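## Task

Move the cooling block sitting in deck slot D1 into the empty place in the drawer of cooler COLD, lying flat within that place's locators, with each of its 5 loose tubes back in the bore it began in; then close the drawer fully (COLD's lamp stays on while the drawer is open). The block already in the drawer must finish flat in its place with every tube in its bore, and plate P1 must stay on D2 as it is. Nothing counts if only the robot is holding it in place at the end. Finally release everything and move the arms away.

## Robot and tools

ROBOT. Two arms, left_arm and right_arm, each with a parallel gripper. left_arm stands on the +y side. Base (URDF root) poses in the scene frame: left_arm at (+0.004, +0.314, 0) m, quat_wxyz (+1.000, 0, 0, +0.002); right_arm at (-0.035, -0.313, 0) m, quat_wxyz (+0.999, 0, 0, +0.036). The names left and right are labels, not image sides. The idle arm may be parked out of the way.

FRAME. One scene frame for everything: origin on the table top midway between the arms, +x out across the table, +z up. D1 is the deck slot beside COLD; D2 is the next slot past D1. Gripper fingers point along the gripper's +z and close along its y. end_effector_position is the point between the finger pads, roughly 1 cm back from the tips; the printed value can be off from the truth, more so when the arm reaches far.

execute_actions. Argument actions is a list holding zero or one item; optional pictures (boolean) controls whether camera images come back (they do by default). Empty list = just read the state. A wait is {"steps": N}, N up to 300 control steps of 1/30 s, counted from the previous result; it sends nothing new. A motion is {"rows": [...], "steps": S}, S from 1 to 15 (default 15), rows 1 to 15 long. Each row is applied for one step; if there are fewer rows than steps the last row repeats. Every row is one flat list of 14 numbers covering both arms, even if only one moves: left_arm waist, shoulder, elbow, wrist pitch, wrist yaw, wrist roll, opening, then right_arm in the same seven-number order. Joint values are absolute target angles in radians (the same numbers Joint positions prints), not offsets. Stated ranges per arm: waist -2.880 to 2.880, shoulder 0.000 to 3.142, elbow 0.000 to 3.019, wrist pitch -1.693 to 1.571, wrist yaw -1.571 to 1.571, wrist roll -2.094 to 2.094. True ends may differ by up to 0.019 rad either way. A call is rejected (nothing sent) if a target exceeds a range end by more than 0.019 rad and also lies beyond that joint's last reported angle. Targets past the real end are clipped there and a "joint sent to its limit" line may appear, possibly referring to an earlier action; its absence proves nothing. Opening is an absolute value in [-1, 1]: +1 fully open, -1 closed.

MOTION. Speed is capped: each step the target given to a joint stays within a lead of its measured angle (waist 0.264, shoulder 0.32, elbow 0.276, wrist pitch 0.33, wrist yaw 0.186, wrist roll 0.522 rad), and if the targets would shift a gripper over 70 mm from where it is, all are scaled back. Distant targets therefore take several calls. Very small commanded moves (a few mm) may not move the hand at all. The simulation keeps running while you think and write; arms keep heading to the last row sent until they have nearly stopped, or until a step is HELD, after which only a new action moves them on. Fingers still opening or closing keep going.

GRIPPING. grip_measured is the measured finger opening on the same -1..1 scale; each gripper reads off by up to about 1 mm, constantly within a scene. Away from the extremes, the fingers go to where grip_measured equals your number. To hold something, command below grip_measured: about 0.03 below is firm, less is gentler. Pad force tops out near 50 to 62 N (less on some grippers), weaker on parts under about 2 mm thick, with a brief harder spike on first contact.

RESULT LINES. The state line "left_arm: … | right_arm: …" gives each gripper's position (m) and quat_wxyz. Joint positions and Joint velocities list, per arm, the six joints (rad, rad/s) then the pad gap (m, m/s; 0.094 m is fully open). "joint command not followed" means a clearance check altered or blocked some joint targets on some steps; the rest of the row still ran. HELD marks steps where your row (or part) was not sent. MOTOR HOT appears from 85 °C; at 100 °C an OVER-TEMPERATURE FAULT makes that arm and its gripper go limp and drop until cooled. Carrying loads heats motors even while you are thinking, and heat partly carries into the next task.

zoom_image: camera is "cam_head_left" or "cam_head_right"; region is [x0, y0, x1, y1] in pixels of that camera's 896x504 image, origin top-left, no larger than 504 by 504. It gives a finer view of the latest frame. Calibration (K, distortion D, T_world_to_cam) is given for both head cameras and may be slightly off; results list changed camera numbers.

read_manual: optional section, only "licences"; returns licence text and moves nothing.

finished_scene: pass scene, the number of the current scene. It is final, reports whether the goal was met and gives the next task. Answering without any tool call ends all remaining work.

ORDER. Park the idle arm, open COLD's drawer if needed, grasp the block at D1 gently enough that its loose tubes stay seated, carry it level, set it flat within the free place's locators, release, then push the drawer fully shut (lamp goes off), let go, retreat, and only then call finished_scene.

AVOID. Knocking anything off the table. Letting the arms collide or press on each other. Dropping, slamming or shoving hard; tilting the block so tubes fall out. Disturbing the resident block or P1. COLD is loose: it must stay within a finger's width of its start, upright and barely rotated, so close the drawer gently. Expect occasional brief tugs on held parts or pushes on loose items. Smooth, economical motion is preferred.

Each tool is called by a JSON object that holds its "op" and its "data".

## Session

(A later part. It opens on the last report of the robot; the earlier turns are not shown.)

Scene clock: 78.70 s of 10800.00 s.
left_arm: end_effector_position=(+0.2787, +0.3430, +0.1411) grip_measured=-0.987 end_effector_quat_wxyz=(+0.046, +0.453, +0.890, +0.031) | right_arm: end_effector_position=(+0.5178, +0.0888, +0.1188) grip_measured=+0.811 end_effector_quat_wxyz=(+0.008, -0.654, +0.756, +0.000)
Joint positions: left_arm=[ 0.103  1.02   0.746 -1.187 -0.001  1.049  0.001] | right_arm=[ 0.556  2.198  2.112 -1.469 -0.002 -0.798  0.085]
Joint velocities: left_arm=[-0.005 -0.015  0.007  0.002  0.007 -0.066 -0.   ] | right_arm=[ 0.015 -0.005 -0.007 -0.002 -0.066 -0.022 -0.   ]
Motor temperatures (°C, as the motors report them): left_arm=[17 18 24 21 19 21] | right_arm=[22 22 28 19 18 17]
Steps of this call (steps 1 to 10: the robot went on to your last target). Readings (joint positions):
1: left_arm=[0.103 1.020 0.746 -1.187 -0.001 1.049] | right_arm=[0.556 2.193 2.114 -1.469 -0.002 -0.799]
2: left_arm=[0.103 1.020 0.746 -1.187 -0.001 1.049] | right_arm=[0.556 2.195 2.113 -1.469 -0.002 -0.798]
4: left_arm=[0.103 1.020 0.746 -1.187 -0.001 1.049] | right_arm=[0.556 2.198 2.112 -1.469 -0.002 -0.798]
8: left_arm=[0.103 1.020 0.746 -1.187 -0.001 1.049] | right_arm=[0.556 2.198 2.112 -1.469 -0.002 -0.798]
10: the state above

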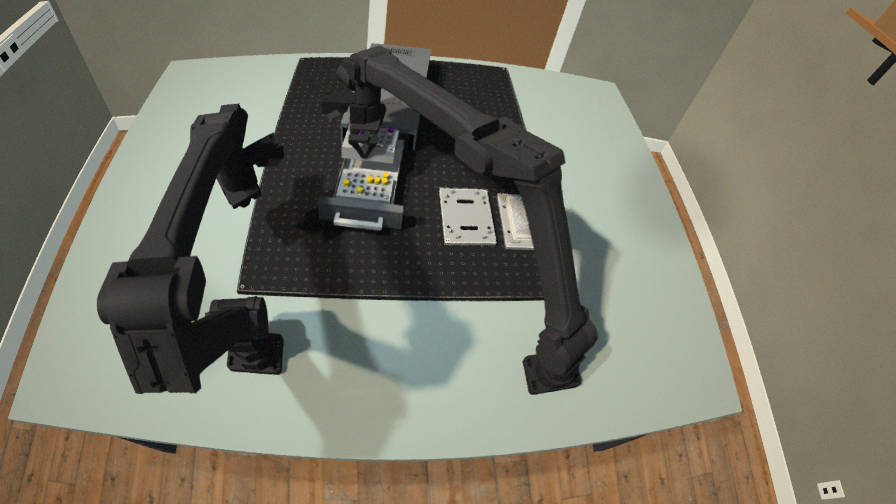

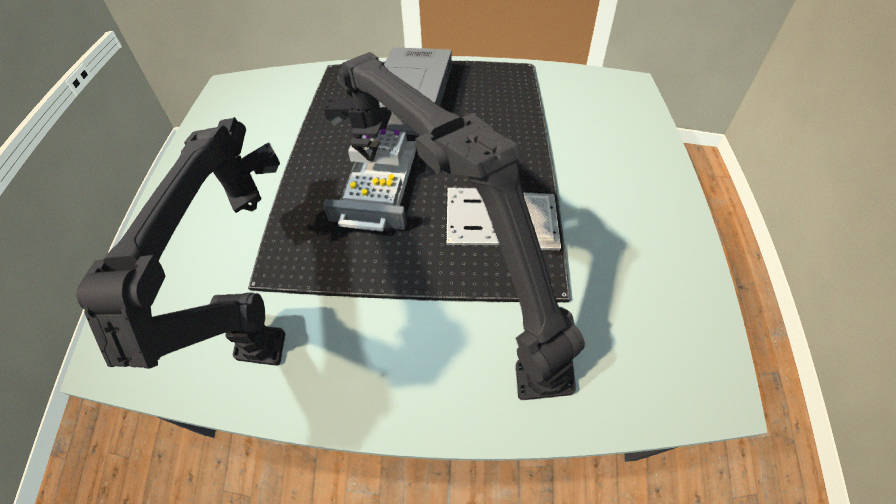

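{"op": "execute_actions", "data": {"actions": [{"rows":[[0.1,1.03,0.76,-1.2,0,1.04,-1,0.532,2.14,2.15,-1.46,0,-0.82,0.75],[0.1,1.03,0.76,-1.2,0,1.04,-1,0.532,2.14,2.143,-1.46,0,-0.82,0.75],[0.1,1.03,0.76,-1.2,0,1.04,-1,0.532,2.14,2.136,-1.46,0,-0.82,0.75],[0.1,1.03,0.76,-1.2,0,1.04,-1,0.532,2.14,2.129,-1.45,0,-0.82,0.75],[0.1,1.03,0.76,-1.2,0,1.04,-1,0.532,2.14,2.122,-1.44,0,-0.82,0.75],[0.1,1.03,0.76,-1.2,0,1.04,-1,0.532,2.14,2.115,-1.435,0,-0.82,0.75],[0.1,1.03,0.76,-1.2,0,1.04,-1,0.532,2.14,2.108,-1.428,0,-0.82,0.75]]}], "pictures": false}}

{"op": "execute_actions", "data": {"actions": [{"steps":10}]}}

{"op": "zoom_image", "data": {"camera": "cam_head_left", "region": [310, 90, 450, 210]}}

{"op": "zoom_image", "data": {"camera": "cam_head_right", "region": [310, 90, 450, 210]}}

Scene clock: 82.50 s of 10800.00 s.
left_arm: end_effector_position=(+0.2787, +0.3430, +0.1411) grip_measured=-0.987 end_effector_quat_wxyz=(+0.046, +0.453, +0.890, +0.031) | right_arm: end_effector_position=(+0.5164, +0.0807, +0.1001) grip_measured=+0.811 end_effector_quat_wxyz=(-0.000, -0.656, +0.754, +0.001)
Joint positions: left_arm=[ 0.103  1.02   0.746 -1.187 -0.001  1.049  0.001] | right_arm=[ 0.548  2.198  2.064 -1.437 -0.002 -0.812  0.085]
Joint velocities: left_arm=[ 0.005 -0.015 -0.017 -0.002 -0.037 -0.022  0.   ] | right_arm=[-0.005 -0.005  0.007  0.007 -0.037  0.037  0.   ]
Motor temperatures (°C, as the motors report them): left_arm=[17 18 24 21 19 21] | right_arm=[22 22 28 19 18 17]
Steps of this call (steps 1 to 15: the robot went on to your last target; steps 16 to 90: nothing new was sent; then 0.30 s passed at rest; steps 91 to 105: all 15 steps of this action). Readings (joint positions):
91: left_arm=[0.103 1.020 0.746 -1.187 -0.001 1.049] | right_arm=[0.556 2.198 2.112 -1.469 -0.002 -0.800]
92: left_arm=[0.103 1.020 0.746 -1.187 -0.001 1.049] | right_arm=[0.555 2.198 2.111 -1.469 -0.002 -0.802]
94: left_arm=[0.103 1.020 0.746 -1.187 -0.001 1.049] | right_arm=[0.555 2.198 2.106 -1.466 -0.002 -0.806]
98: left_arm=[0.103 1.020 0.746 -1.187 -0.001 1.049] | right_arm=[0.551 2.198 2.081 -1.442 -0.002 -0.810]
105: the state above

Scene clock: 82.83 s of 10800.00 s.
left_arm: end_effector_position=(+0.2787, +0.3430, +0.1411) grip_measured=-0.987 end_effector_quat_wxyz=(+0.046, +0.453, +0.890, +0.031) | right_arm: end_effector_position=(+0.5167, +0.0809, +0.1001) grip_measured=+0.811 end_effector_quat_wxyz=(+0.000, -0.656, +0.754, +0.001)
Joint positions: left_arm=[ 0.103  1.02   0.746 -1.187 -0.001  1.049  0.001] | right_arm=[ 0.548  2.198  2.064 -1.436 -0.002 -0.812  0.085]
Joint velocities: left_arm=[-0.005 -0.005 -0.027 -0.007 -0.007 -0.081 -0.001] | right_arm=[-0.005  0.005 -0.012 -0.007  0.037  0.007  0.   ]
Motor temperatures (°C, as the motors report them): left_arm=[17 18 24 21 19 21] | right_arm=[22 22 28 19 18 17]
Steps of this call (steps 1 to 10: the robot went on to your last target). Readings (joint positions):
1: left_arm=[0.103 1.020 0.746 -1.187 -0.001 1.049] | right_arm=[0.548 2.198 2.064 -1.437 -0.002 -0.812]
2: left_arm=[0.103 1.020 0.746 -1.187 -0.001 1.049] | right_arm=[0.548 2.198 2.064 -1.436 -0.002 -0.812]
4: left_arm=[0.103 1.020 0.746 -1.187 -0.001 1.049] | right_arm=[0.548 2.198 2.064 -1.436 -0.002 -0.812]
8: left_arm=[0.103 1.020 0.746 -1.187 -0.001 1.049] | right_arm=[0.548 2.198 2.064 -1.436 -0.002 -0.812]
10: the state above

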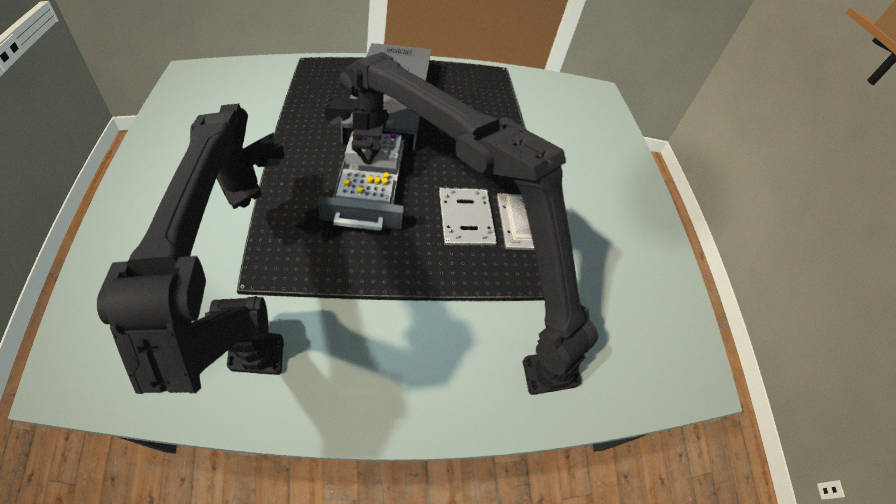

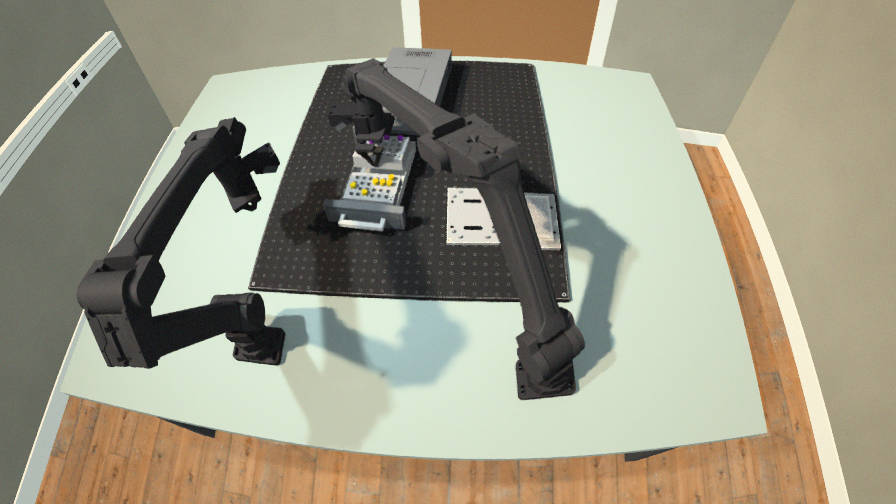

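Region (310, 90, 450, 210) of cam_head_left's 896x504 image, scaled by 3.600, with more detail than that image has; it fills the top 432 rows of this view, and the rest is white.

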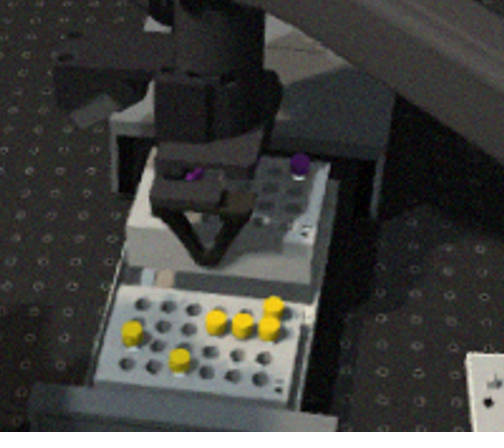

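Region (310, 90, 450, 210) of cam_head_right's 896x504 image, scaled by 3.600, with more detail than that image has; it fills the top 432 rows of this view, and the rest is white.

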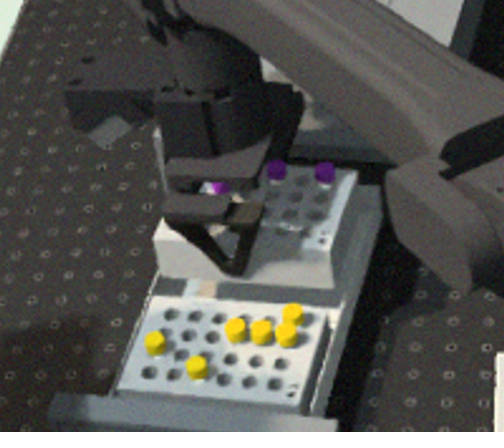

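{"op": "execute_actions", "data": {"actions": [{"rows":[[0.1,1.03,0.76,-1.2,0,1.04,-1,0.532,2.143,2.102,-1.42,0,-0.82,0.75],[0.1,1.03,0.76,-1.2,0,1.04,-1,0.532,2.146,2.096,-1.412,0,-0.82,0.75],[0.1,1.03,0.76,-1.2,0,1.04,-1,0.532,2.149,2.09,-1.404,0,-0.82,0.75],[0.1,1.03,0.76,-1.2,0,1.04,-1,0.532,2.152,2.084,-1.396,0,-0.82,0.75],[0.1,1.03,0.76,-1.2,0,1.04,-1,0.532,2.155,2.078,-1.388,0,-0.82,0.75],[0.1,1.03,0.76,-1.2,0,1.04,-1,0.532,2.158,2.07,-1.377,0,-0.82,0.75]]}], "pictures": false}}

{"op": "execute_actions", "data": {"actions": [{"steps":8}]}}

{"op": "zoom_image", "data": {"camera": "cam_head_left", "region": [310, 90, 450, 210]}}

{"op": "zoom_image", "data": {"camera": "cam_head_right", "region": [310, 90, 450, 210]}}

Scene clock: 86.83 s of 10800.00 s.
left_arm: end_effector_position=(+0.2787, +0.3430, +0.1411) grip_measured=-0.987 end_effector_quat_wxyz=(+0.046, +0.453, +0.890, +0.031) | right_arm: end_effector_position=(+0.5175, +0.0815, +0.0792) grip_measured=+0.811 end_effector_quat_wxyz=(+0.002, -0.657, +0.754, +0.001)
Joint positions: left_arm=[ 0.103  1.02   0.746 -1.187 -0.001  1.049  0.001] | right_arm=[ 0.548  2.211  2.03  -1.387 -0.002 -0.813  0.085]
Joint velocities: left_arm=[-0.005 -0.005 -0.002  0.007 -0.051 -0.066 -0.001] | right_arm=[-0.015 -0.005 -0.007 -0.007  0.095  0.037  0.   ]
Motor temperatures (°C, as the motors report them): left_arm=[17 18 24 21 19 21] | right_arm=[22 23 27 19 18 17]
Steps of this call (steps 1 to 15: the robot went on to your last target; steps 16 to 90: nothing new was sent; then 0.50 s passed at rest; steps 91 to 105: all 15 steps of this action). Readings (joint positions):
91: left_arm=[0.103 1.020 0.746 -1.187 -0.001 1.049] | right_arm=[0.548 2.198 2.064 -1.435 -0.002 -0.812]
92: left_arm=[0.103 1.020 0.746 -1.187 -0.001 1.049] | right_arm=[0.548 2.198 2.063 -1.432 -0.002 -0.812]
94: left_arm=[0.103 1.020 0.746 -1.187 -0.001 1.049] | right_arm=[0.548 2.198 2.058 -1.419 -0.002 -0.813]
98: left_arm=[0.103 1.020 0.746 -1.187 -0.001 1.049] | right_arm=[0.548 2.200 2.040 -1.390 -0.002 -0.813]
105: the state above

Scene clock: 87.10 s of 10800.00 s.
left_arm: end_effector_position=(+0.2787, +0.3430, +0.1411) grip_measured=-0.987 end_effector_quat_wxyz=(+0.046, +0.453, +0.890, +0.031) | right_arm: end_effector_position=(+0.5178, +0.0817, +0.0787) grip_measured=+0.811 end_effector_quat_wxyz=(+0.002, -0.657, +0.754, +0.001)
Joint positions: left_arm=[ 0.103  1.02   0.746 -1.187 -0.001  1.049  0.001] | right_arm=[ 0.548  2.211  2.03  -1.386 -0.002 -0.813  0.085]
Joint velocities: left_arm=[-0.015  0.005 -0.007 -0.007 -0.066  0.022 -0.001] | right_arm=[ 0.015 -0.005 -0.007 -0.007  0.022  0.037  0.001]
Motor temperatures (°C, as the motors report them): left_arm=[17 18 24 21 19 21] | right_arm=[22 23 27 19 18 17]
Steps of this call (steps 1 to 8: the robot went on to your last target). Readings (joint positions):
1: left_arm=[0.103 1.020 0.746 -1.187 -0.001 1.049] | right_arm=[0.548 2.211 2.030 -1.387 -0.002 -0.813]
2: left_arm=[0.103 1.020 0.746 -1.187 -0.001 1.049] | right_arm=[0.548 2.211 2.030 -1.387 -0.002 -0.813]
4: left_arm=[0.103 1.020 0.746 -1.187 -0.001 1.049] | right_arm=[0.548 2.211 2.030 -1.387 -0.002 -0.813]
8: the state above

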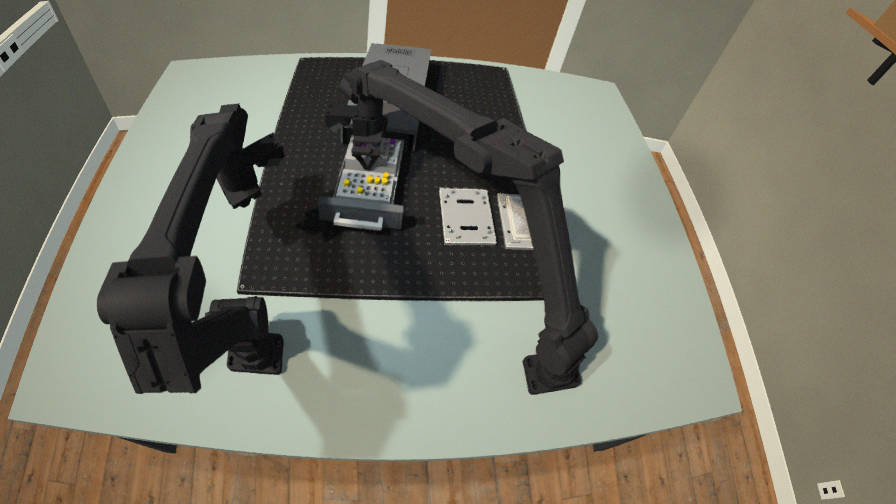

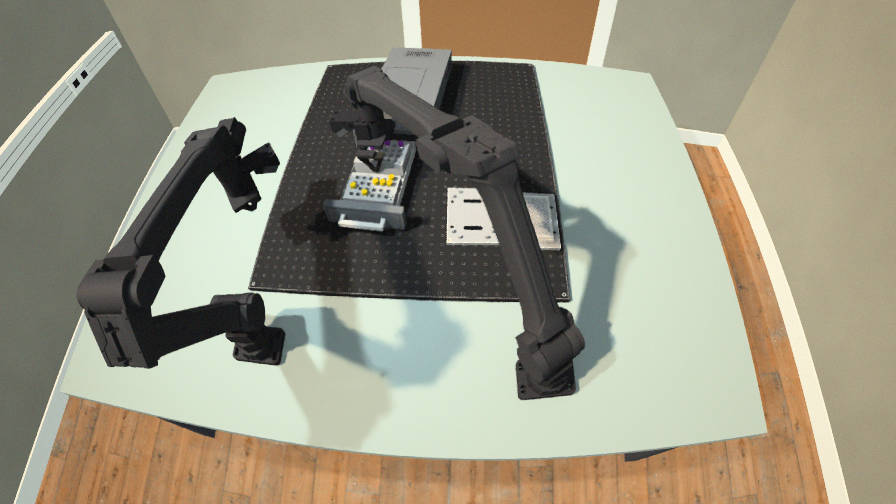

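Region (310, 90, 450, 210) of cam_head_left's 896x504 image, scaled by 3.600, with more detail than that image has; it fills the top 432 rows of this view, and the rest is white.

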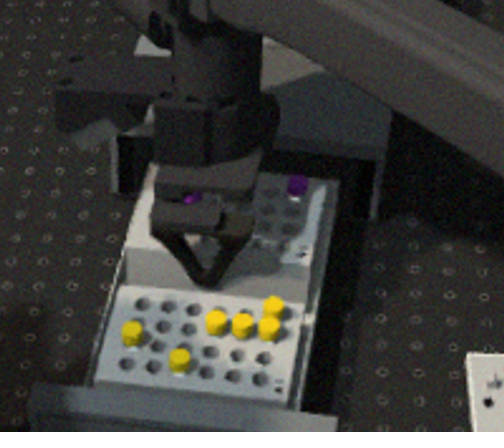

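Region (310, 90, 450, 210) of cam_head_right's 896x504 image, scaled by 3.600, with more detail than that image has; it fills the top 432 rows of this view, and the rest is white.

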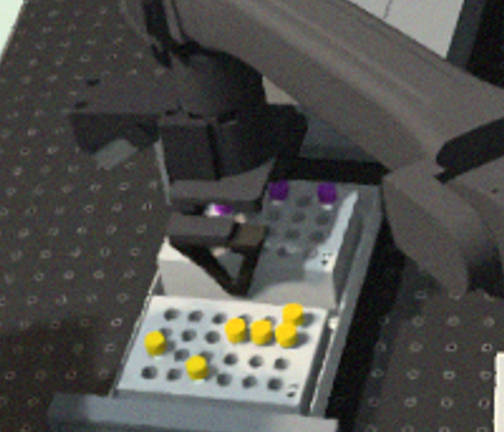

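{"op": "execute_actions", "data": {"actions": [{"rows":[[0.1,1.03,0.76,-1.2,0,1.04,-1,0.526,2.162,2.07,-1.377,0,-0.82,0.75],[0.1,1.03,0.76,-1.2,0,1.04,-1,0.526,2.166,2.066,-1.372,0,-0.82,0.75],[0.1,1.03,0.76,-1.2,0,1.04,-1,0.526,2.17,2.062,-1.365,0,-0.82,0.75],[0.1,1.03,0.76,-1.2,0,1.04,-1,0.526,2.176,2.056,-1.355,0,-0.82,0.75]]}]}}

{"op": "zoom_image", "data": {"camera": "cam_head_left", "region": [310, 90, 450, 210]}}

{"op": "zoom_image", "data": {"camera": "cam_head_right", "region": [310, 90, 450, 210]}}

Scene clock: 90.53 s of 10800.00 s.
left_arm: end_effector_position=(+0.2787, +0.3430, +0.1411) grip_measured=-0.987 end_effector_quat_wxyz=(+0.046, +0.453, +0.890, +0.031) | right_arm: end_effector_position=(+0.5204, +0.0794, +0.0650) grip_measured=+0.811 end_effector_quat_wxyz=(+0.000, -0.655, +0.756, +0.001)
Joint positions: left_arm=[ 0.103  1.02   0.746 -1.187 -0.001  1.049  0.001] | right_arm=[ 0.543  2.225  2.018 -1.363 -0.002 -0.813  0.085]
Joint velocities: left_arm=[-0.005 -0.005  0.002 -0.017 -0.066  0.022 -0.001] | right_arm=[-0.015  0.024  0.002 -0.002 -0.081 -0.037 -0.001]
Motor temperatures (°C, as the motors report them): left_arm=[17 18 24 21 19 21] | right_arm=[22 23 27 19 18 17]
Steps of this call (steps 1 to 15: the robot went on to your last target; steps 16 to 88: nothing new was sent; steps 89 to 103: all 15 steps of this action). Readings (joint positions):
89: left_arm=[0.103 1.020 0.746 -1.187 -0.001 1.049] | right_arm=[0.547 2.211 2.030 -1.386 -0.002 -0.813]
90: left_arm=[0.103 1.020 0.746 -1.187 -0.001 1.049] | right_arm=[0.547 2.211 2.030 -1.385 -0.002 -0.813]
92: left_arm=[0.103 1.020 0.746 -1.187 -0.001 1.049] | right_arm=[0.547 2.211 2.027 -1.378 -0.002 -0.813]
96: left_arm=[0.103 1.020 0.746 -1.187 -0.001 1.049] | right_arm=[0.545 2.216 2.023 -1.364 -0.002 -0.813]
103: the state above

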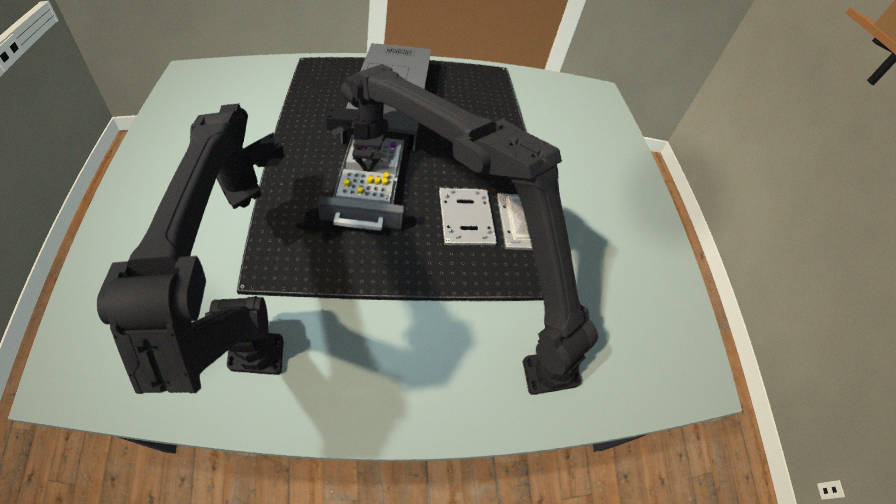

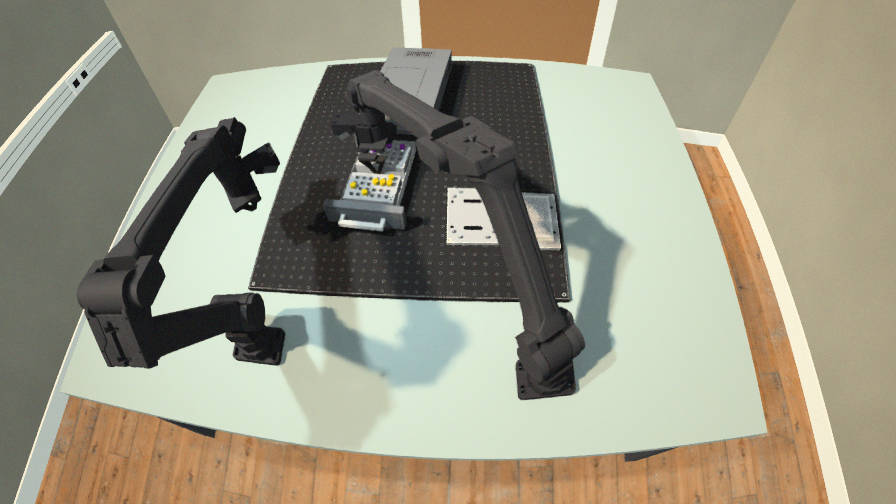

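Region (310, 90, 450, 210) of cam_head_left's 896x504 image, scaled by 3.600, with more detail than that image has; it fills the top 432 rows of this view, and the rest is white.

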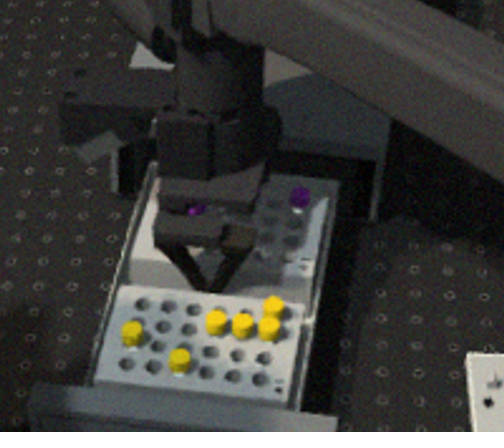

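Region (310, 90, 450, 210) of cam_head_right's 896x504 image, scaled by 3.600, with more detail than that image has; it fills the top 432 rows of this view, and the rest is white.

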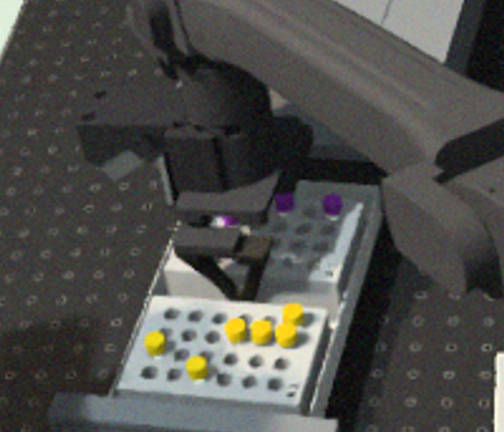

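{"op": "execute_actions", "data": {"actions": [{"rows":[[0.1,1.03,0.76,-1.2,0,1.04,-1,0.543,2.176,2.056,-1.335,0,-0.82,0.75],[0.1,1.03,0.76,-1.2,0,1.04,-1,0.543,2.176,2.056,-1.335,0,-0.82,0.75],[0.1,1.03,0.76,-1.2,0,1.04,-1,0.543,2.176,2.056,-1.335,0,-0.82,0.75],[0.1,1.03,0.76,-1.2,0,1.04,-1,0.543,2.185,2.056,-1.335,0,-0.82,0.75],[0.1,1.03,0.76,-1.2,0,1.04,-1,0.543,2.195,2.056,-1.335,0,-0.82,0.75],[0.1,1.03,0.76,-1.2,0,1.04,-1,0.543,2.205,2.056,-1.335,0,-0.82,0.75],[0.1,1.03,0.76,-1.2,0,1.04,-1,0.543,2.215,2.056,-1.335,0,-0.82,0.75]]}]}}

{"op": "zoom_image", "data": {"camera": "cam_head_left", "region": [310, 90, 450, 210]}}

Scene clock: 93.50 s of 10800.00 s.
left_arm: end_effector_position=(+0.2787, +0.3430, +0.1411) grip_measured=-0.987 end_effector_quat_wxyz=(+0.046, +0.453, +0.890, +0.031) | right_arm: end_effector_position=(+0.5249, +0.0818, +0.0612) grip_measured=+0.811 end_effector_quat_wxyz=(+0.008, -0.655, +0.756, -0.001)
Joint positions: left_arm=[ 0.103  1.02   0.746 -1.187 -0.001  1.049  0.001] | right_arm=[ 0.542  2.231  2.018 -1.342 -0.    -0.814  0.085]
Joint velocities: left_arm=[-0.015  0.015 -0.012 -0.012  0.066 -0.051 -0.001] | right_arm=[-0.005  0.005 -0.007  0.002 -0.022 -0.037 -0.   ]
Motor temperatures (°C, as the motors report them): left_arm=[17 18 24 21 19 21] | right_arm=[22 23 27 19 18 17]
Steps of this call (steps 1 to 15: the robot went on to your last target; steps 16 to 74: nothing new was sent; steps 75 to 89: all 15 steps of this action). Readings (joint positions):
75: left_arm=[0.103 1.020 0.746 -1.187 -0.001 1.049] | right_arm=[0.542 2.225 2.018 -1.360 -0.002 -0.814]
76: left_arm=[0.103 1.020 0.746 -1.187 -0.001 1.049] | right_arm=[0.542 2.225 2.018 -1.355 -0.002 -0.814]
78: left_arm=[0.103 1.020 0.746 -1.187 -0.001 1.049] | right_arm=[0.542 2.226 2.018 -1.347 -0.002 -0.814]
82: left_arm=[0.103 1.020 0.746 -1.187 -0.001 1.049] | right_arm=[0.542 2.231 2.018 -1.343 -0.000 -0.814]
89: the state above

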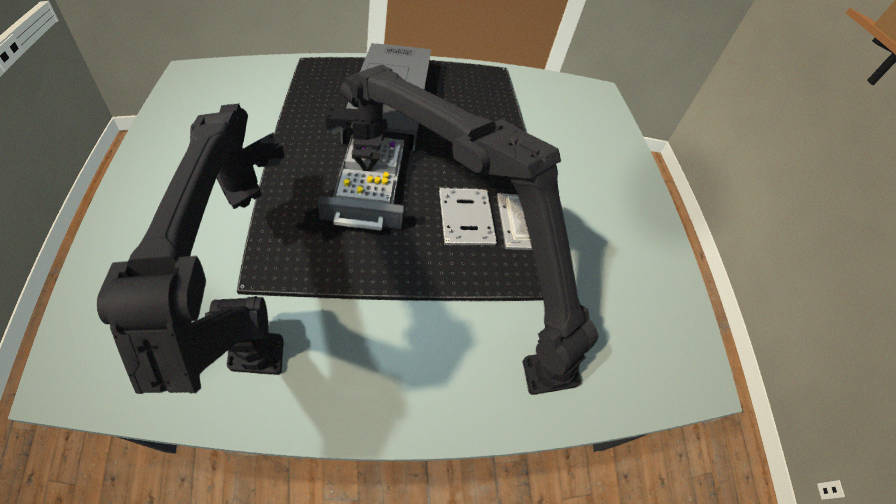

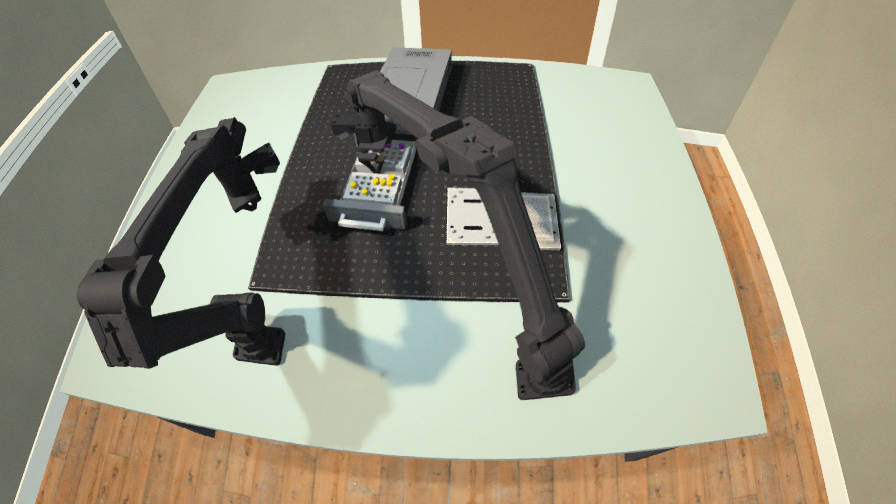

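Region (310, 90, 450, 210) of cam_head_left's 896x504 image, scaled by 3.600, with more detail than that image has; it fills the top 432 rows of this view, and the rest is white.

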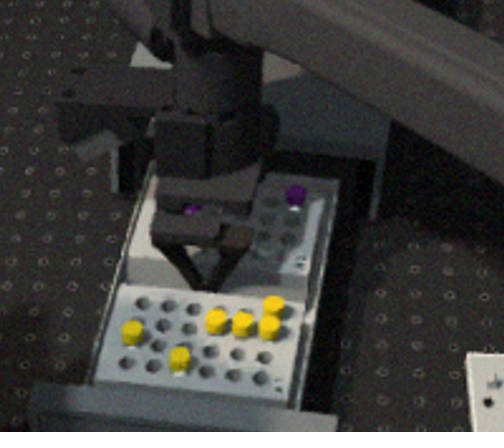

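{"op": "execute_actions", "data": {"actions": [{"rows":[[0.1,1.03,0.76,-1.2,0,1.04,-1,0.543,2.215,2.045,-1.342,0,-0.82,0.82],[0.1,1.03,0.76,-1.2,0,1.04,-1,0.543,2.215,2.045,-1.342,0,-0.82,0.87],[0.1,1.03,0.76,-1.2,0,1.04,-1,0.543,2.215,2.045,-1.35,0,-0.82,0.92],[0.1,1.03,0.76,-1.2,0,1.04,-1,0.543,2.2,2.045,-1.355,0,-0.82,0.94],[0.1,1.03,0.76,-1.2,0,1.04,-1,0.543,2.185,2.045,-1.36,0,-0.82,0.94],[0.1,1.03,0.76,-1.2,0,1.04,-1,0.543,2.17,2.045,-1.365,0,-0.82,0.94],[0.1,1.03,0.76,-1.2,0,1.04,-1,0.543,2.155,2.045,-1.37,0,-0.82,0.94],[0.1,1.03,0.76,-1.2,0,1.04,-1,0.543,2.14,2.045,-1.375,0,-0.82,0.94],[0.1,1.03,0.76,-1.2,0,1.04,-1,0.543,2.12,2.045,-1.38,0,-0.82,0.94],[0.1,1.03,0.76,-1.2,0,1.04,-1,0.543,2.1,2.045,-1.385,0,-0.82,0.94],[0.1,1.03,0.76,-1.2,0,1.04,-1,0.543,2.07,2.045,-1.39,0,-0.82,0.94],[0.1,1.03,0.76,-1.2,0,1.04,-1,0.543,2.04,2.045,-1.39,0,-0.82,0.94],[0.1,1.03,0.76,-1.2,0,1.04,-1,0.543,2.01,2.045,-1.39,0,-0.82,0.94],[0.1,1.03,0.76,-1.2,0,1.04,-1,0.543,1.9,2.045,-1.39,0,-0.82,0.94]]}], "pictures": false}}

{"op": "execute_actions", "data": {"actions": [{"steps":15}]}}

{"op": "zoom_image", "data": {"camera": "cam_head_left", "region": [325, 120, 425, 210]}}

{"op": "zoom_image", "data": {"camera": "cam_head_right", "region": [335, 120, 435, 210]}}

Scene clock: 97.80 s of 10800.00 s.
left_arm: end_effector_position=(+0.2787, +0.3430, +0.1411) grip_measured=-0.987 end_effector_quat_wxyz=(+0.046, +0.453, +0.890, +0.031) | right_arm: end_effector_position=(+0.5218, +0.0797, +0.1386) grip_measured=+0.937 end_effector_quat_wxyz=(+0.052, -0.654, +0.754, -0.005)
Joint positions: left_arm=[ 0.103  1.02   0.746 -1.187 -0.001  1.049  0.001] | right_arm=[ 0.542  2.114  2.018 -1.371 -0.    -0.814  0.091]
Joint velocities: left_arm=[-0.005  0.015  0.002 -0.007  0.022  0.007  0.   ] | right_arm=[ 0.015 -0.581 -0.002 -0.017  0.022 -0.022  0.001]
Motor temperatures (°C, as the motors report them): left_arm=[17 18 24 21 19 21] | right_arm=[22 23 27 19 18 17]
Steps of this call (steps 1 to 15: the robot went on to your last target; steps 16 to 90: nothing new was sent; then 0.80 s passed at rest; steps 91 to 105: all 15 steps of this action). Readings (joint positions):
91: left_arm=[0.103 1.020 0.746 -1.187 -0.001 1.049] | right_arm=[0.542 2.231 2.018 -1.342 -0.000 -0.814]
92: left_arm=[0.103 1.020 0.746 -1.187 -0.001 1.049] | right_arm=[0.542 2.231 2.018 -1.342 -0.000 -0.814]
94: left_arm=[0.103 1.020 0.746 -1.187 -0.001 1.049] | right_arm=[0.542 2.230 2.018 -1.343 -0.000 -0.814]
98: left_arm=[0.103 1.020 0.746 -1.187 -0.001 1.049] | right_arm=[0.542 2.215 2.018 -1.357 -0.000 -0.814]
105: the state above

Scene clock: 98.30 s of 10800.00 s.
left_arm: end_effector_position=(+0.2787, +0.3430, +0.1411) grip_measured=-0.987 end_effector_quat_wxyz=(+0.046, +0.453, +0.890, +0.031) | right_arm: end_effector_position=(+0.5029, +0.0664, +0.2995) grip_measured=+0.937 end_effector_quat_wxyz=(+0.171, -0.646, +0.744, -0.017)
Joint positions: left_arm=[ 0.103  1.02   0.746 -1.187 -0.001  1.049  0.001] | right_arm=[ 0.542  1.868  2.021 -1.379 -0.    -0.814  0.091]
Joint velocities: left_arm=[ 0.005 -0.005 -0.007  0.002  0.007  0.051  0.001] | right_arm=[-0.015  0.044 -0.007 -0.022 -0.051  0.007 -0.   ]
Motor temperatures (°C, as the motors report them): left_arm=[17 18 24 21 19 21] | right_arm=[22 23 27 19 18 17]
Steps of this call (steps 1 to 15: the robot went on to your last target). Readings (joint positions):
1: left_arm=[0.103 1.020 0.746 -1.187 -0.001 1.049] | right_arm=[0.542 2.093 2.018 -1.371 -0.000 -0.814]
2: left_arm=[0.103 1.020 0.746 -1.187 -0.001 1.049] | right_arm=[0.542 2.070 2.018 -1.371 -0.000 -0.814]
4: left_arm=[0.103 1.020 0.746 -1.187 -0.001 1.049] | right_arm=[0.542 2.024 2.018 -1.372 -0.000 -0.814]
8: left_arm=[0.103 1.020 0.746 -1.187 -0.001 1.049] | right_arm=[0.542 1.929 2.018 -1.377 -0.000 -0.814]
15: the state above

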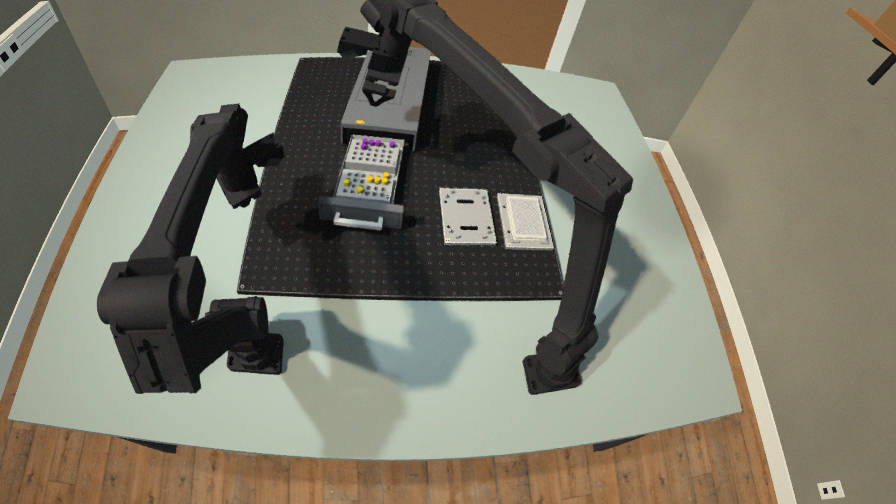

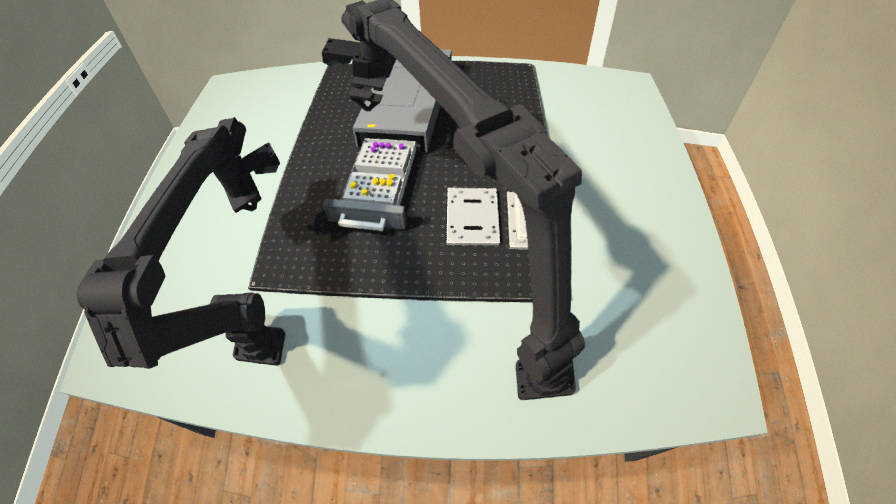

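Region (325, 120, 425, 210) of cam_head_left's 896x504 image, scaled by 5.040, with more detail than that image has; it fills the top 454 rows of this view, and the rest is white.

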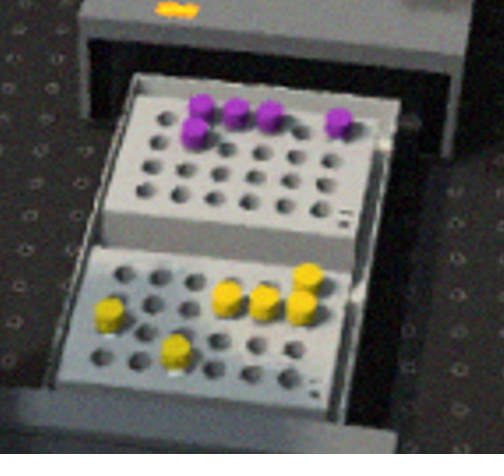

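Region (335, 120, 435, 210) of cam_head_right's 896x504 image, scaled by 5.040, with more detail than that image has; it fills the top 454 rows of this view, and the rest is white.

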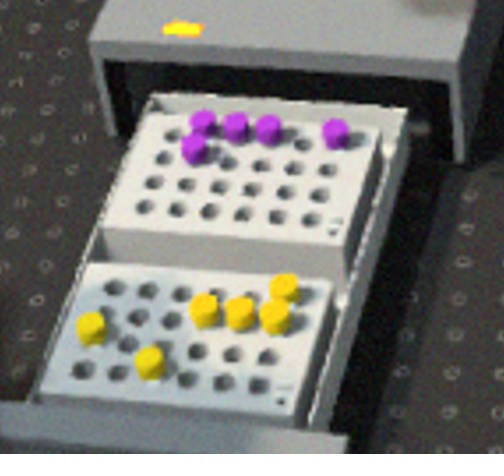

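{"op": "execute_actions", "data": {"actions": [{"rows":[[0.1,1.03,0.76,-1.2,0,1.04,-1,0.543,1.92,2.045,-1.36,0,-0.82,1],[0.1,1.03,0.76,-1.2,0,1.04,-1,0.543,1.94,2.045,-1.36,0,-0.82,1],[0.1,1.03,0.76,-1.2,0,1.04,-1,0.543,1.96,2.045,-1.36,0,-0.82,1],[0.1,1.03,0.76,-1.2,0,1.04,-1,0.543,1.98,2.045,-1.36,0,-0.82,1],[0.1,1.03,0.76,-1.2,0,1.04,-1,0.543,2,2.045,-1.36,0,-0.82,1],[0.1,1.03,0.76,-1.2,0,1.04,-1,0.543,2.02,2.045,-1.36,0,-0.82,1],[0.1,1.03,0.76,-1.2,0,1.04,-1,0.543,2.04,2.045,-1.36,0,-0.82,1],[0.1,1.03,0.76,-1.2,0,1.04,-1,0.543,2.06,2.045,-1.36,0,-0.82,1],[0.1,1.03,0.76,-1.2,0,1.04,-1,0.543,2.08,2.045,-1.36,0,-0.82,1],[0.1,1.03,0.76,-1.2,0,1.04,-1,0.543,2.1,2.045,-1.36,0,-0.82,1],[0.1,1.03,0.76,-1.2,0,1.04,-1,0.543,2.115,2.045,-1.36,0,-0.82,1],[0.1,1.03,0.76,-1.2,0,1.04,-1,0.543,2.13,2.045,-1.36,0,-0.82,1],[0.1,1.03,0.76,-1.2,0,1.04,-1,0.543,2.14,2.045,-1.36,0,-0.82,1]]}], "pictures": false}}

{"op": "execute_actions", "data": {"actions": [{"steps":12}], "pictures": false}}

{"op": "execute_actions", "data": {"actions": [{"rows":[[0.1,1.03,0.76,-1.2,0,1.04,-1,0.543,2.17,2.045,-1.35,0,-0.82,1],[0.1,1.03,0.76,-1.2,0,1.04,-1,0.543,2.18,2.045,-1.35,0,-0.82,1],[0.1,1.03,0.76,-1.2,0,1.04,-1,0.543,2.19,2.045,-1.35,0,-0.82,1],[0.1,1.03,0.76,-1.2,0,1.04,-1,0.543,2.2,2.045,-1.35,0,-0.82,1]]}]}}

{"op": "zoom_image", "data": {"camera": "cam_head_left", "region": [325, 120, 425, 210]}}

Scene clock: 105.07 s of 10800.00 s.
left_arm: end_effector_position=(+0.2787, +0.3430, +0.1411) grip_measured=-0.987 end_effector_quat_wxyz=(+0.046, +0.453, +0.890, +0.031) | right_arm: end_effector_position=(+0.5224, +0.0801, +0.1180) grip_measured=+1.000 end_effector_quat_wxyz=(+0.037, -0.655, +0.755, -0.003)
Joint positions: left_arm=[ 0.103  1.02   0.746 -1.187 -0.001  1.049  0.001] | right_arm=[ 0.542  2.146  2.021 -1.371 -0.    -0.814  0.094]
Joint velocities: left_arm=[-0.015  0.005 -0.022 -0.017 -0.051 -0.022 -0.   ] | right_arm=[-0.015  0.581  0.002 -0.002 -0.022 -0.051  0.   ]
Motor temperatures (°C, as the motors report them): left_arm=[17 18 24 21 19 21] | right_arm=[22 23 27 19 18 17]
Steps of this call (steps 1 to 30: the robot went on to your last target; steps 31 to 90: nothing new was sent; then 3.27 s passed at rest; steps 91 to 105: all 15 steps of this action). Readings (joint positions):
91: left_arm=[0.103 1.020 0.746 -1.187 -0.001 1.049] | right_arm=[0.542 1.893 2.021 -1.379 -0.000 -0.814]
92: left_arm=[0.103 1.020 0.746 -1.187 -0.001 1.049] | right_arm=[0.542 1.895 2.021 -1.378 -0.000 -0.814]
94: left_arm=[0.103 1.020 0.746 -1.187 -0.001 1.049] | right_arm=[0.542 1.906 2.021 -1.376 -0.000 -0.814]
98: left_arm=[0.103 1.020 0.746 -1.187 -0.001 1.049] | right_arm=[0.542 1.969 2.021 -1.373 -0.000 -0.814]
105: the state above

Scene clock: 105.47 s of 10800.00 s.
left_arm: end_effector_position=(+0.2787, +0.3430, +0.1411) grip_measured=-0.987 end_effector_quat_wxyz=(+0.046, +0.453, +0.890, +0.031) | right_arm: end_effector_position=(+0.5213, +0.0793, +0.1058) grip_measured=+1.000 end_effector_quat_wxyz=(+0.027, -0.655, +0.755, -0.002)
Joint positions: left_arm=[ 0.103  1.02   0.746 -1.187 -0.001  1.049  0.001] | right_arm=[ 0.542  2.162  2.016 -1.371 -0.    -0.814  0.094]
Joint velocities: left_arm=[-0.005 -0.015 -0.007 -0.002 -0.007  0.066  0.   ] | right_arm=[-0.005 -0.073 -0.002 -0.017 -0.022  0.037  0.   ]
Motor temperatures (°C, as the motors report them): left_arm=[17 18 24 21 19 21] | right_arm=[22 23 27 19 18 17]
Steps of this call (steps 1 to 12: the robot went on to your last target). Readings (joint positions):
1: left_arm=[0.103 1.020 0.746 -1.187 -0.001 1.049] | right_arm=[0.542 2.164 2.020 -1.371 -0.000 -0.814]
2: left_arm=[0.103 1.020 0.746 -1.187 -0.001 1.049] | right_arm=[0.542 2.176 2.019 -1.371 -0.000 -0.814]
4: left_arm=[0.103 1.020 0.746 -1.187 -0.001 1.049] | right_arm=[0.542 2.184 2.016 -1.371 -0.000 -0.814]
8: left_arm=[0.103 1.020 0.746 -1.187 -0.001 1.049] | right_arm=[0.542 2.174 2.016 -1.371 -0.000 -0.814]
12: the state above

Scene clock: 105.97 s of 10800.00 s.
left_arm: end_effector_position=(+0.2787, +0.3430, +0.1411) grip_measured=-0.987 end_effector_quat_wxyz=(+0.046, +0.453, +0.890, +0.031) | right_arm: end_effector_position=(+0.5221, +0.0799, +0.0873) grip_measured=+1.000 end_effector_quat_wxyz=(+0.017, -0.655, +0.755, -0.001)
Joint positions: left_arm=[ 0.103  1.02   0.746 -1.187 -0.001  1.049  0.001] | right_arm=[ 0.542  2.191  2.016 -1.363 -0.    -0.814  0.094]
Joint velocities: left_arm=[ 0.005 -0.005 -0.002 -0.007 -0.037 -0.007  0.001] | right_arm=[-0.005 -0.005 -0.012  0.007  0.007 -0.007  0.   ]
Motor temperatures (°C, as the motors report them): left_arm=[17 18 24 21 19 21] | right_arm=[22 23 27 19 18 17]
Steps of this call (steps 1 to 15: all 15 steps of this action). Readings (joint positions):
1: left_arm=[0.103 1.020 0.746 -1.187 -0.001 1.049] | right_arm=[0.542 2.162 2.016 -1.369 -0.000 -0.814]
2: left_arm=[0.103 1.020 0.746 -1.187 -0.001 1.049] | right_arm=[0.542 2.162 2.016 -1.366 -0.000 -0.814]
4: left_arm=[0.103 1.020 0.746 -1.187 -0.001 1.049] | right_arm=[0.542 2.166 2.016 -1.364 -0.000 -0.814]
8: left_arm=[0.103 1.020 0.746 -1.187 -0.001 1.049] | right_arm=[0.542 2.179 2.016 -1.363 -0.000 -0.814]
15: the state above

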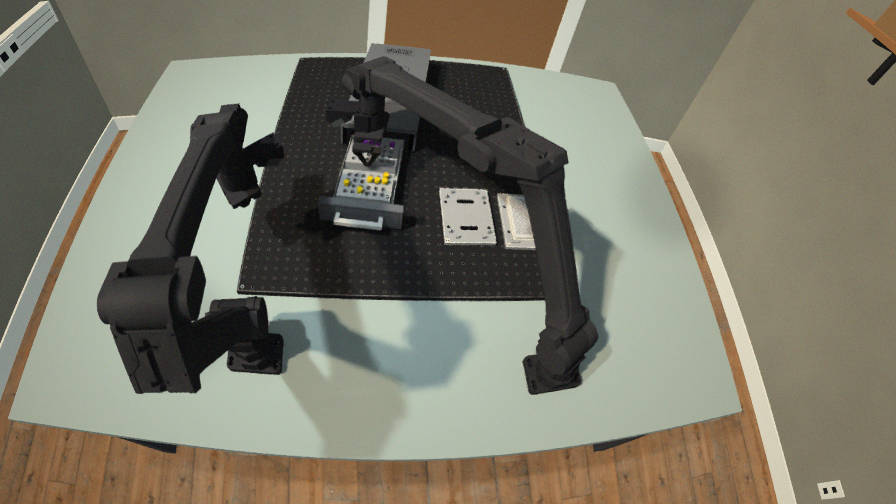

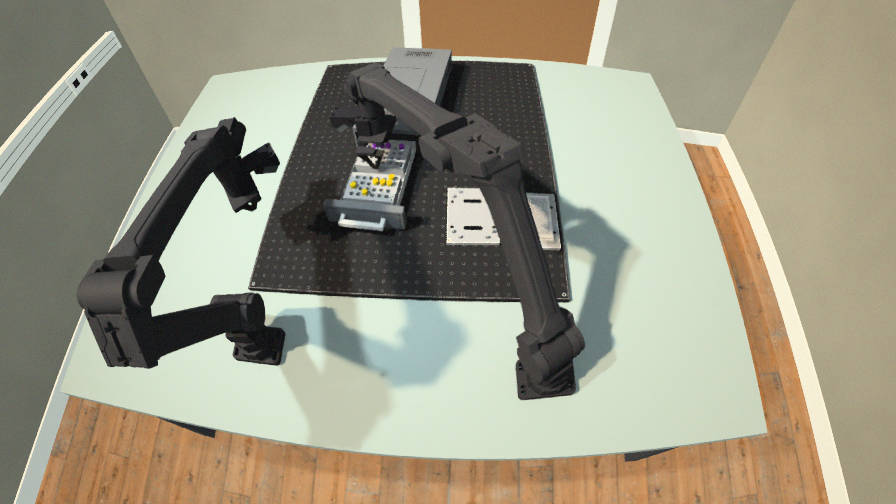

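Region (325, 120, 425, 210) of cam_head_left's 896x504 image, scaled by 5.040, with more detail than that image has; it fills the top 454 rows of this view, and the rest is white.

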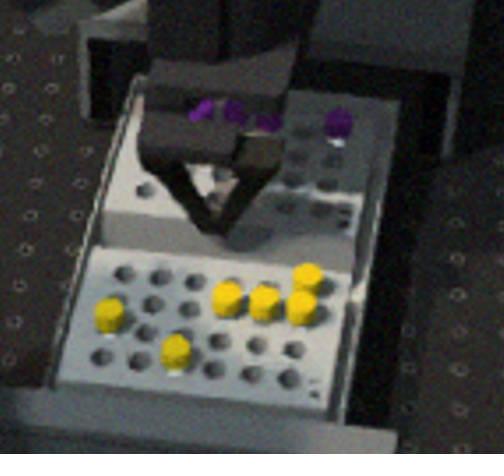

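{"op": "execute_actions", "data": {"actions": [{"rows":[[0.1,1.03,0.76,-1.2,0,1.04,-1,0.543,2.2,2.045,-1.333,0,-0.82,1],[0.1,1.03,0.76,-1.2,0,1.04,-1,0.543,2.2,2.045,-1.333,0,-0.82,1],[0.1,1.03,0.76,-1.2,0,1.04,-1,0.543,2.21,2.045,-1.333,0,-0.82,1],[0.1,1.03,0.76,-1.2,0,1.04,-1,0.543,2.22,2.045,-1.333,0,-0.82,1]]}], "pictures": false}}

{"op": "execute_actions", "data": {"actions": [{"rows":[[0.1,1.03,0.76,-1.2,0,1.04,-1,0.53,2.22,2.045,-1.32,0,-0.82,0.9],[0.1,1.03,0.76,-1.2,0,1.04,-1,0.525,2.22,2.045,-1.31,0,-0.82,0.87],[0.1,1.03,0.76,-1.2,0,1.04,-1,0.52,2.22,2.045,-1.29,0,-0.82,0.85]]}]}}

{"op": "zoom_image", "data": {"camera": "cam_head_left", "region": [325, 120, 425, 210]}}

Scene clock: 109.30 s of 10800.00 s.
left_arm: end_effector_position=(+0.2787, +0.3430, +0.1411) grip_measured=-0.987 end_effector_quat_wxyz=(+0.046, +0.453, +0.890, +0.031) | right_arm: end_effector_position=(+0.5249, +0.0819, +0.0771) grip_measured=+1.000 end_effector_quat_wxyz=(+0.018, -0.655, +0.755, -0.002)
Joint positions: left_arm=[ 0.103  1.02   0.746 -1.187 -0.001  1.049  0.001] | right_arm=[ 0.542  2.206  2.016 -1.345 -0.    -0.814  0.094]
Joint velocities: left_arm=[ 0.005  0.005 -0.002  0.002 -0.066 -0.066  0.   ] | right_arm=[-0.005 -0.005  0.017 -0.002 -0.007 -0.007  0.   ]
Motor temperatures (°C, as the motors report them): left_arm=[17 18 24 21 19 21] | right_arm=[22 23 27 19 18 17]
Steps of this call (steps 1 to 15: the robot went on to your last target; steps 16 to 85: nothing new was sent; steps 86 to 100: all 15 steps of this action). Readings (joint positions):
86: left_arm=[0.103 1.020 0.746 -1.187 -0.001 1.049] | right_arm=[0.542 2.191 2.016 -1.360 -0.000 -0.814]
87: left_arm=[0.103 1.020 0.746 -1.187 -0.001 1.049] | right_arm=[0.542 2.191 2.016 -1.354 -0.000 -0.814]
89: left_arm=[0.103 1.020 0.746 -1.187 -0.001 1.049] | right_arm=[0.542 2.191 2.016 -1.348 -0.000 -0.814]
93: left_arm=[0.103 1.020 0.746 -1.187 -0.001 1.049] | right_arm=[0.542 2.197 2.016 -1.345 -0.000 -0.814]
100: the state above

Scene clock: 109.80 s of 10800.00 s.
left_arm: end_effector_position=(+0.2787, +0.3430, +0.1411) grip_measured=-0.987 end_effector_quat_wxyz=(+0.046, +0.453, +0.890, +0.031) | right_arm: end_effector_position=(+0.5349, +0.0855, +0.0776) grip_measured=+0.853 end_effector_quat_wxyz=(+0.038, -0.654, +0.756, -0.003)
Joint positions: left_arm=[ 0.103  1.02   0.746 -1.187 -0.001  1.049  0.001] | right_arm=[ 0.538  2.206  2.016 -1.304 -0.001 -0.816  0.087]
Joint velocities: left_arm=[-0.015 -0.005 -0.002  0.007  0.037  0.007  0.   ] | right_arm=[ 0.015 -0.024 -0.012 -0.017 -0.037 -0.007 -0.001]
Motor temperatures (°C, as the motors report them): left_arm=[17 18 24 21 19 21] | right_arm=[22 23 27 19 18 17]
Steps of this call (steps 1 to 15: all 15 steps of this action). Readings (joint positions):
1: left_arm=[0.103 1.020 0.746 -1.187 -0.001 1.049] | right_arm=[0.542 2.206 2.016 -1.343 -0.000 -0.814]
2: left_arm=[0.103 1.020 0.746 -1.187 -0.001 1.049] | right_arm=[0.542 2.206 2.016 -1.339 -0.001 -0.815]
4: left_arm=[0.103 1.020 0.746 -1.187 -0.001 1.049] | right_arm=[0.542 2.206 2.016 -1.331 -0.001 -0.816]
8: left_arm=[0.103 1.020 0.746 -1.187 -0.001 1.049] | right_arm=[0.541 2.206 2.016 -1.310 -0.001 -0.816]
15: the state above

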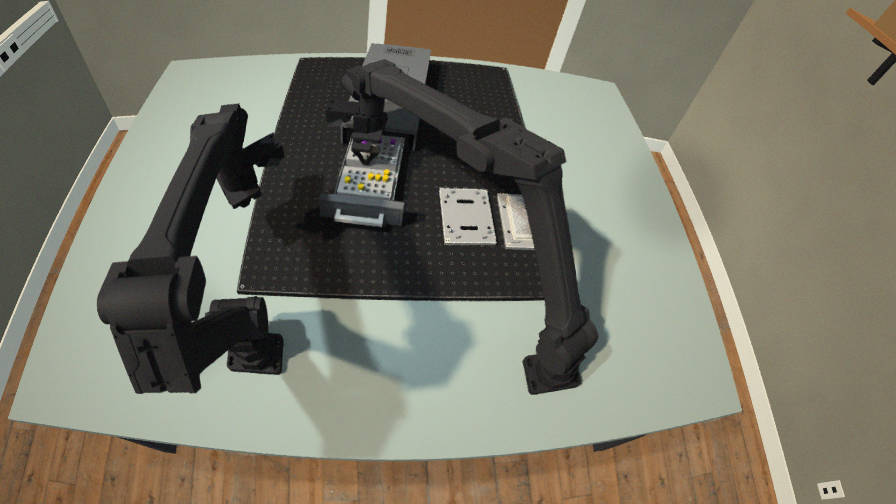

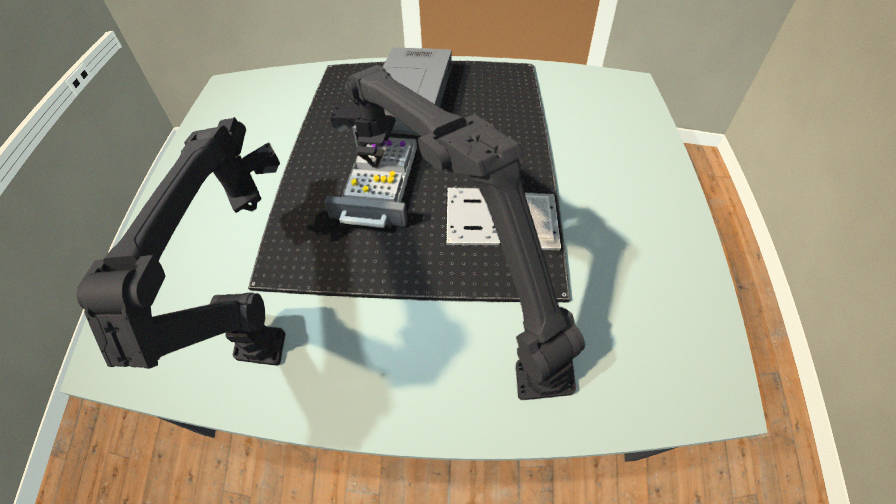

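Region (325, 120, 425, 210) of cam_head_left's 896x504 image, scaled by 5.040, with more detail than that image has; it fills the top 454 rows of this view, and the rest is white.

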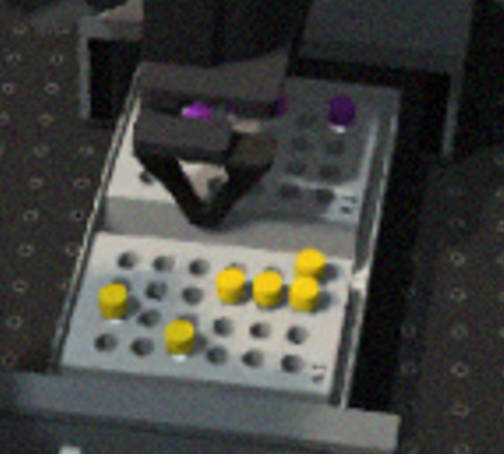

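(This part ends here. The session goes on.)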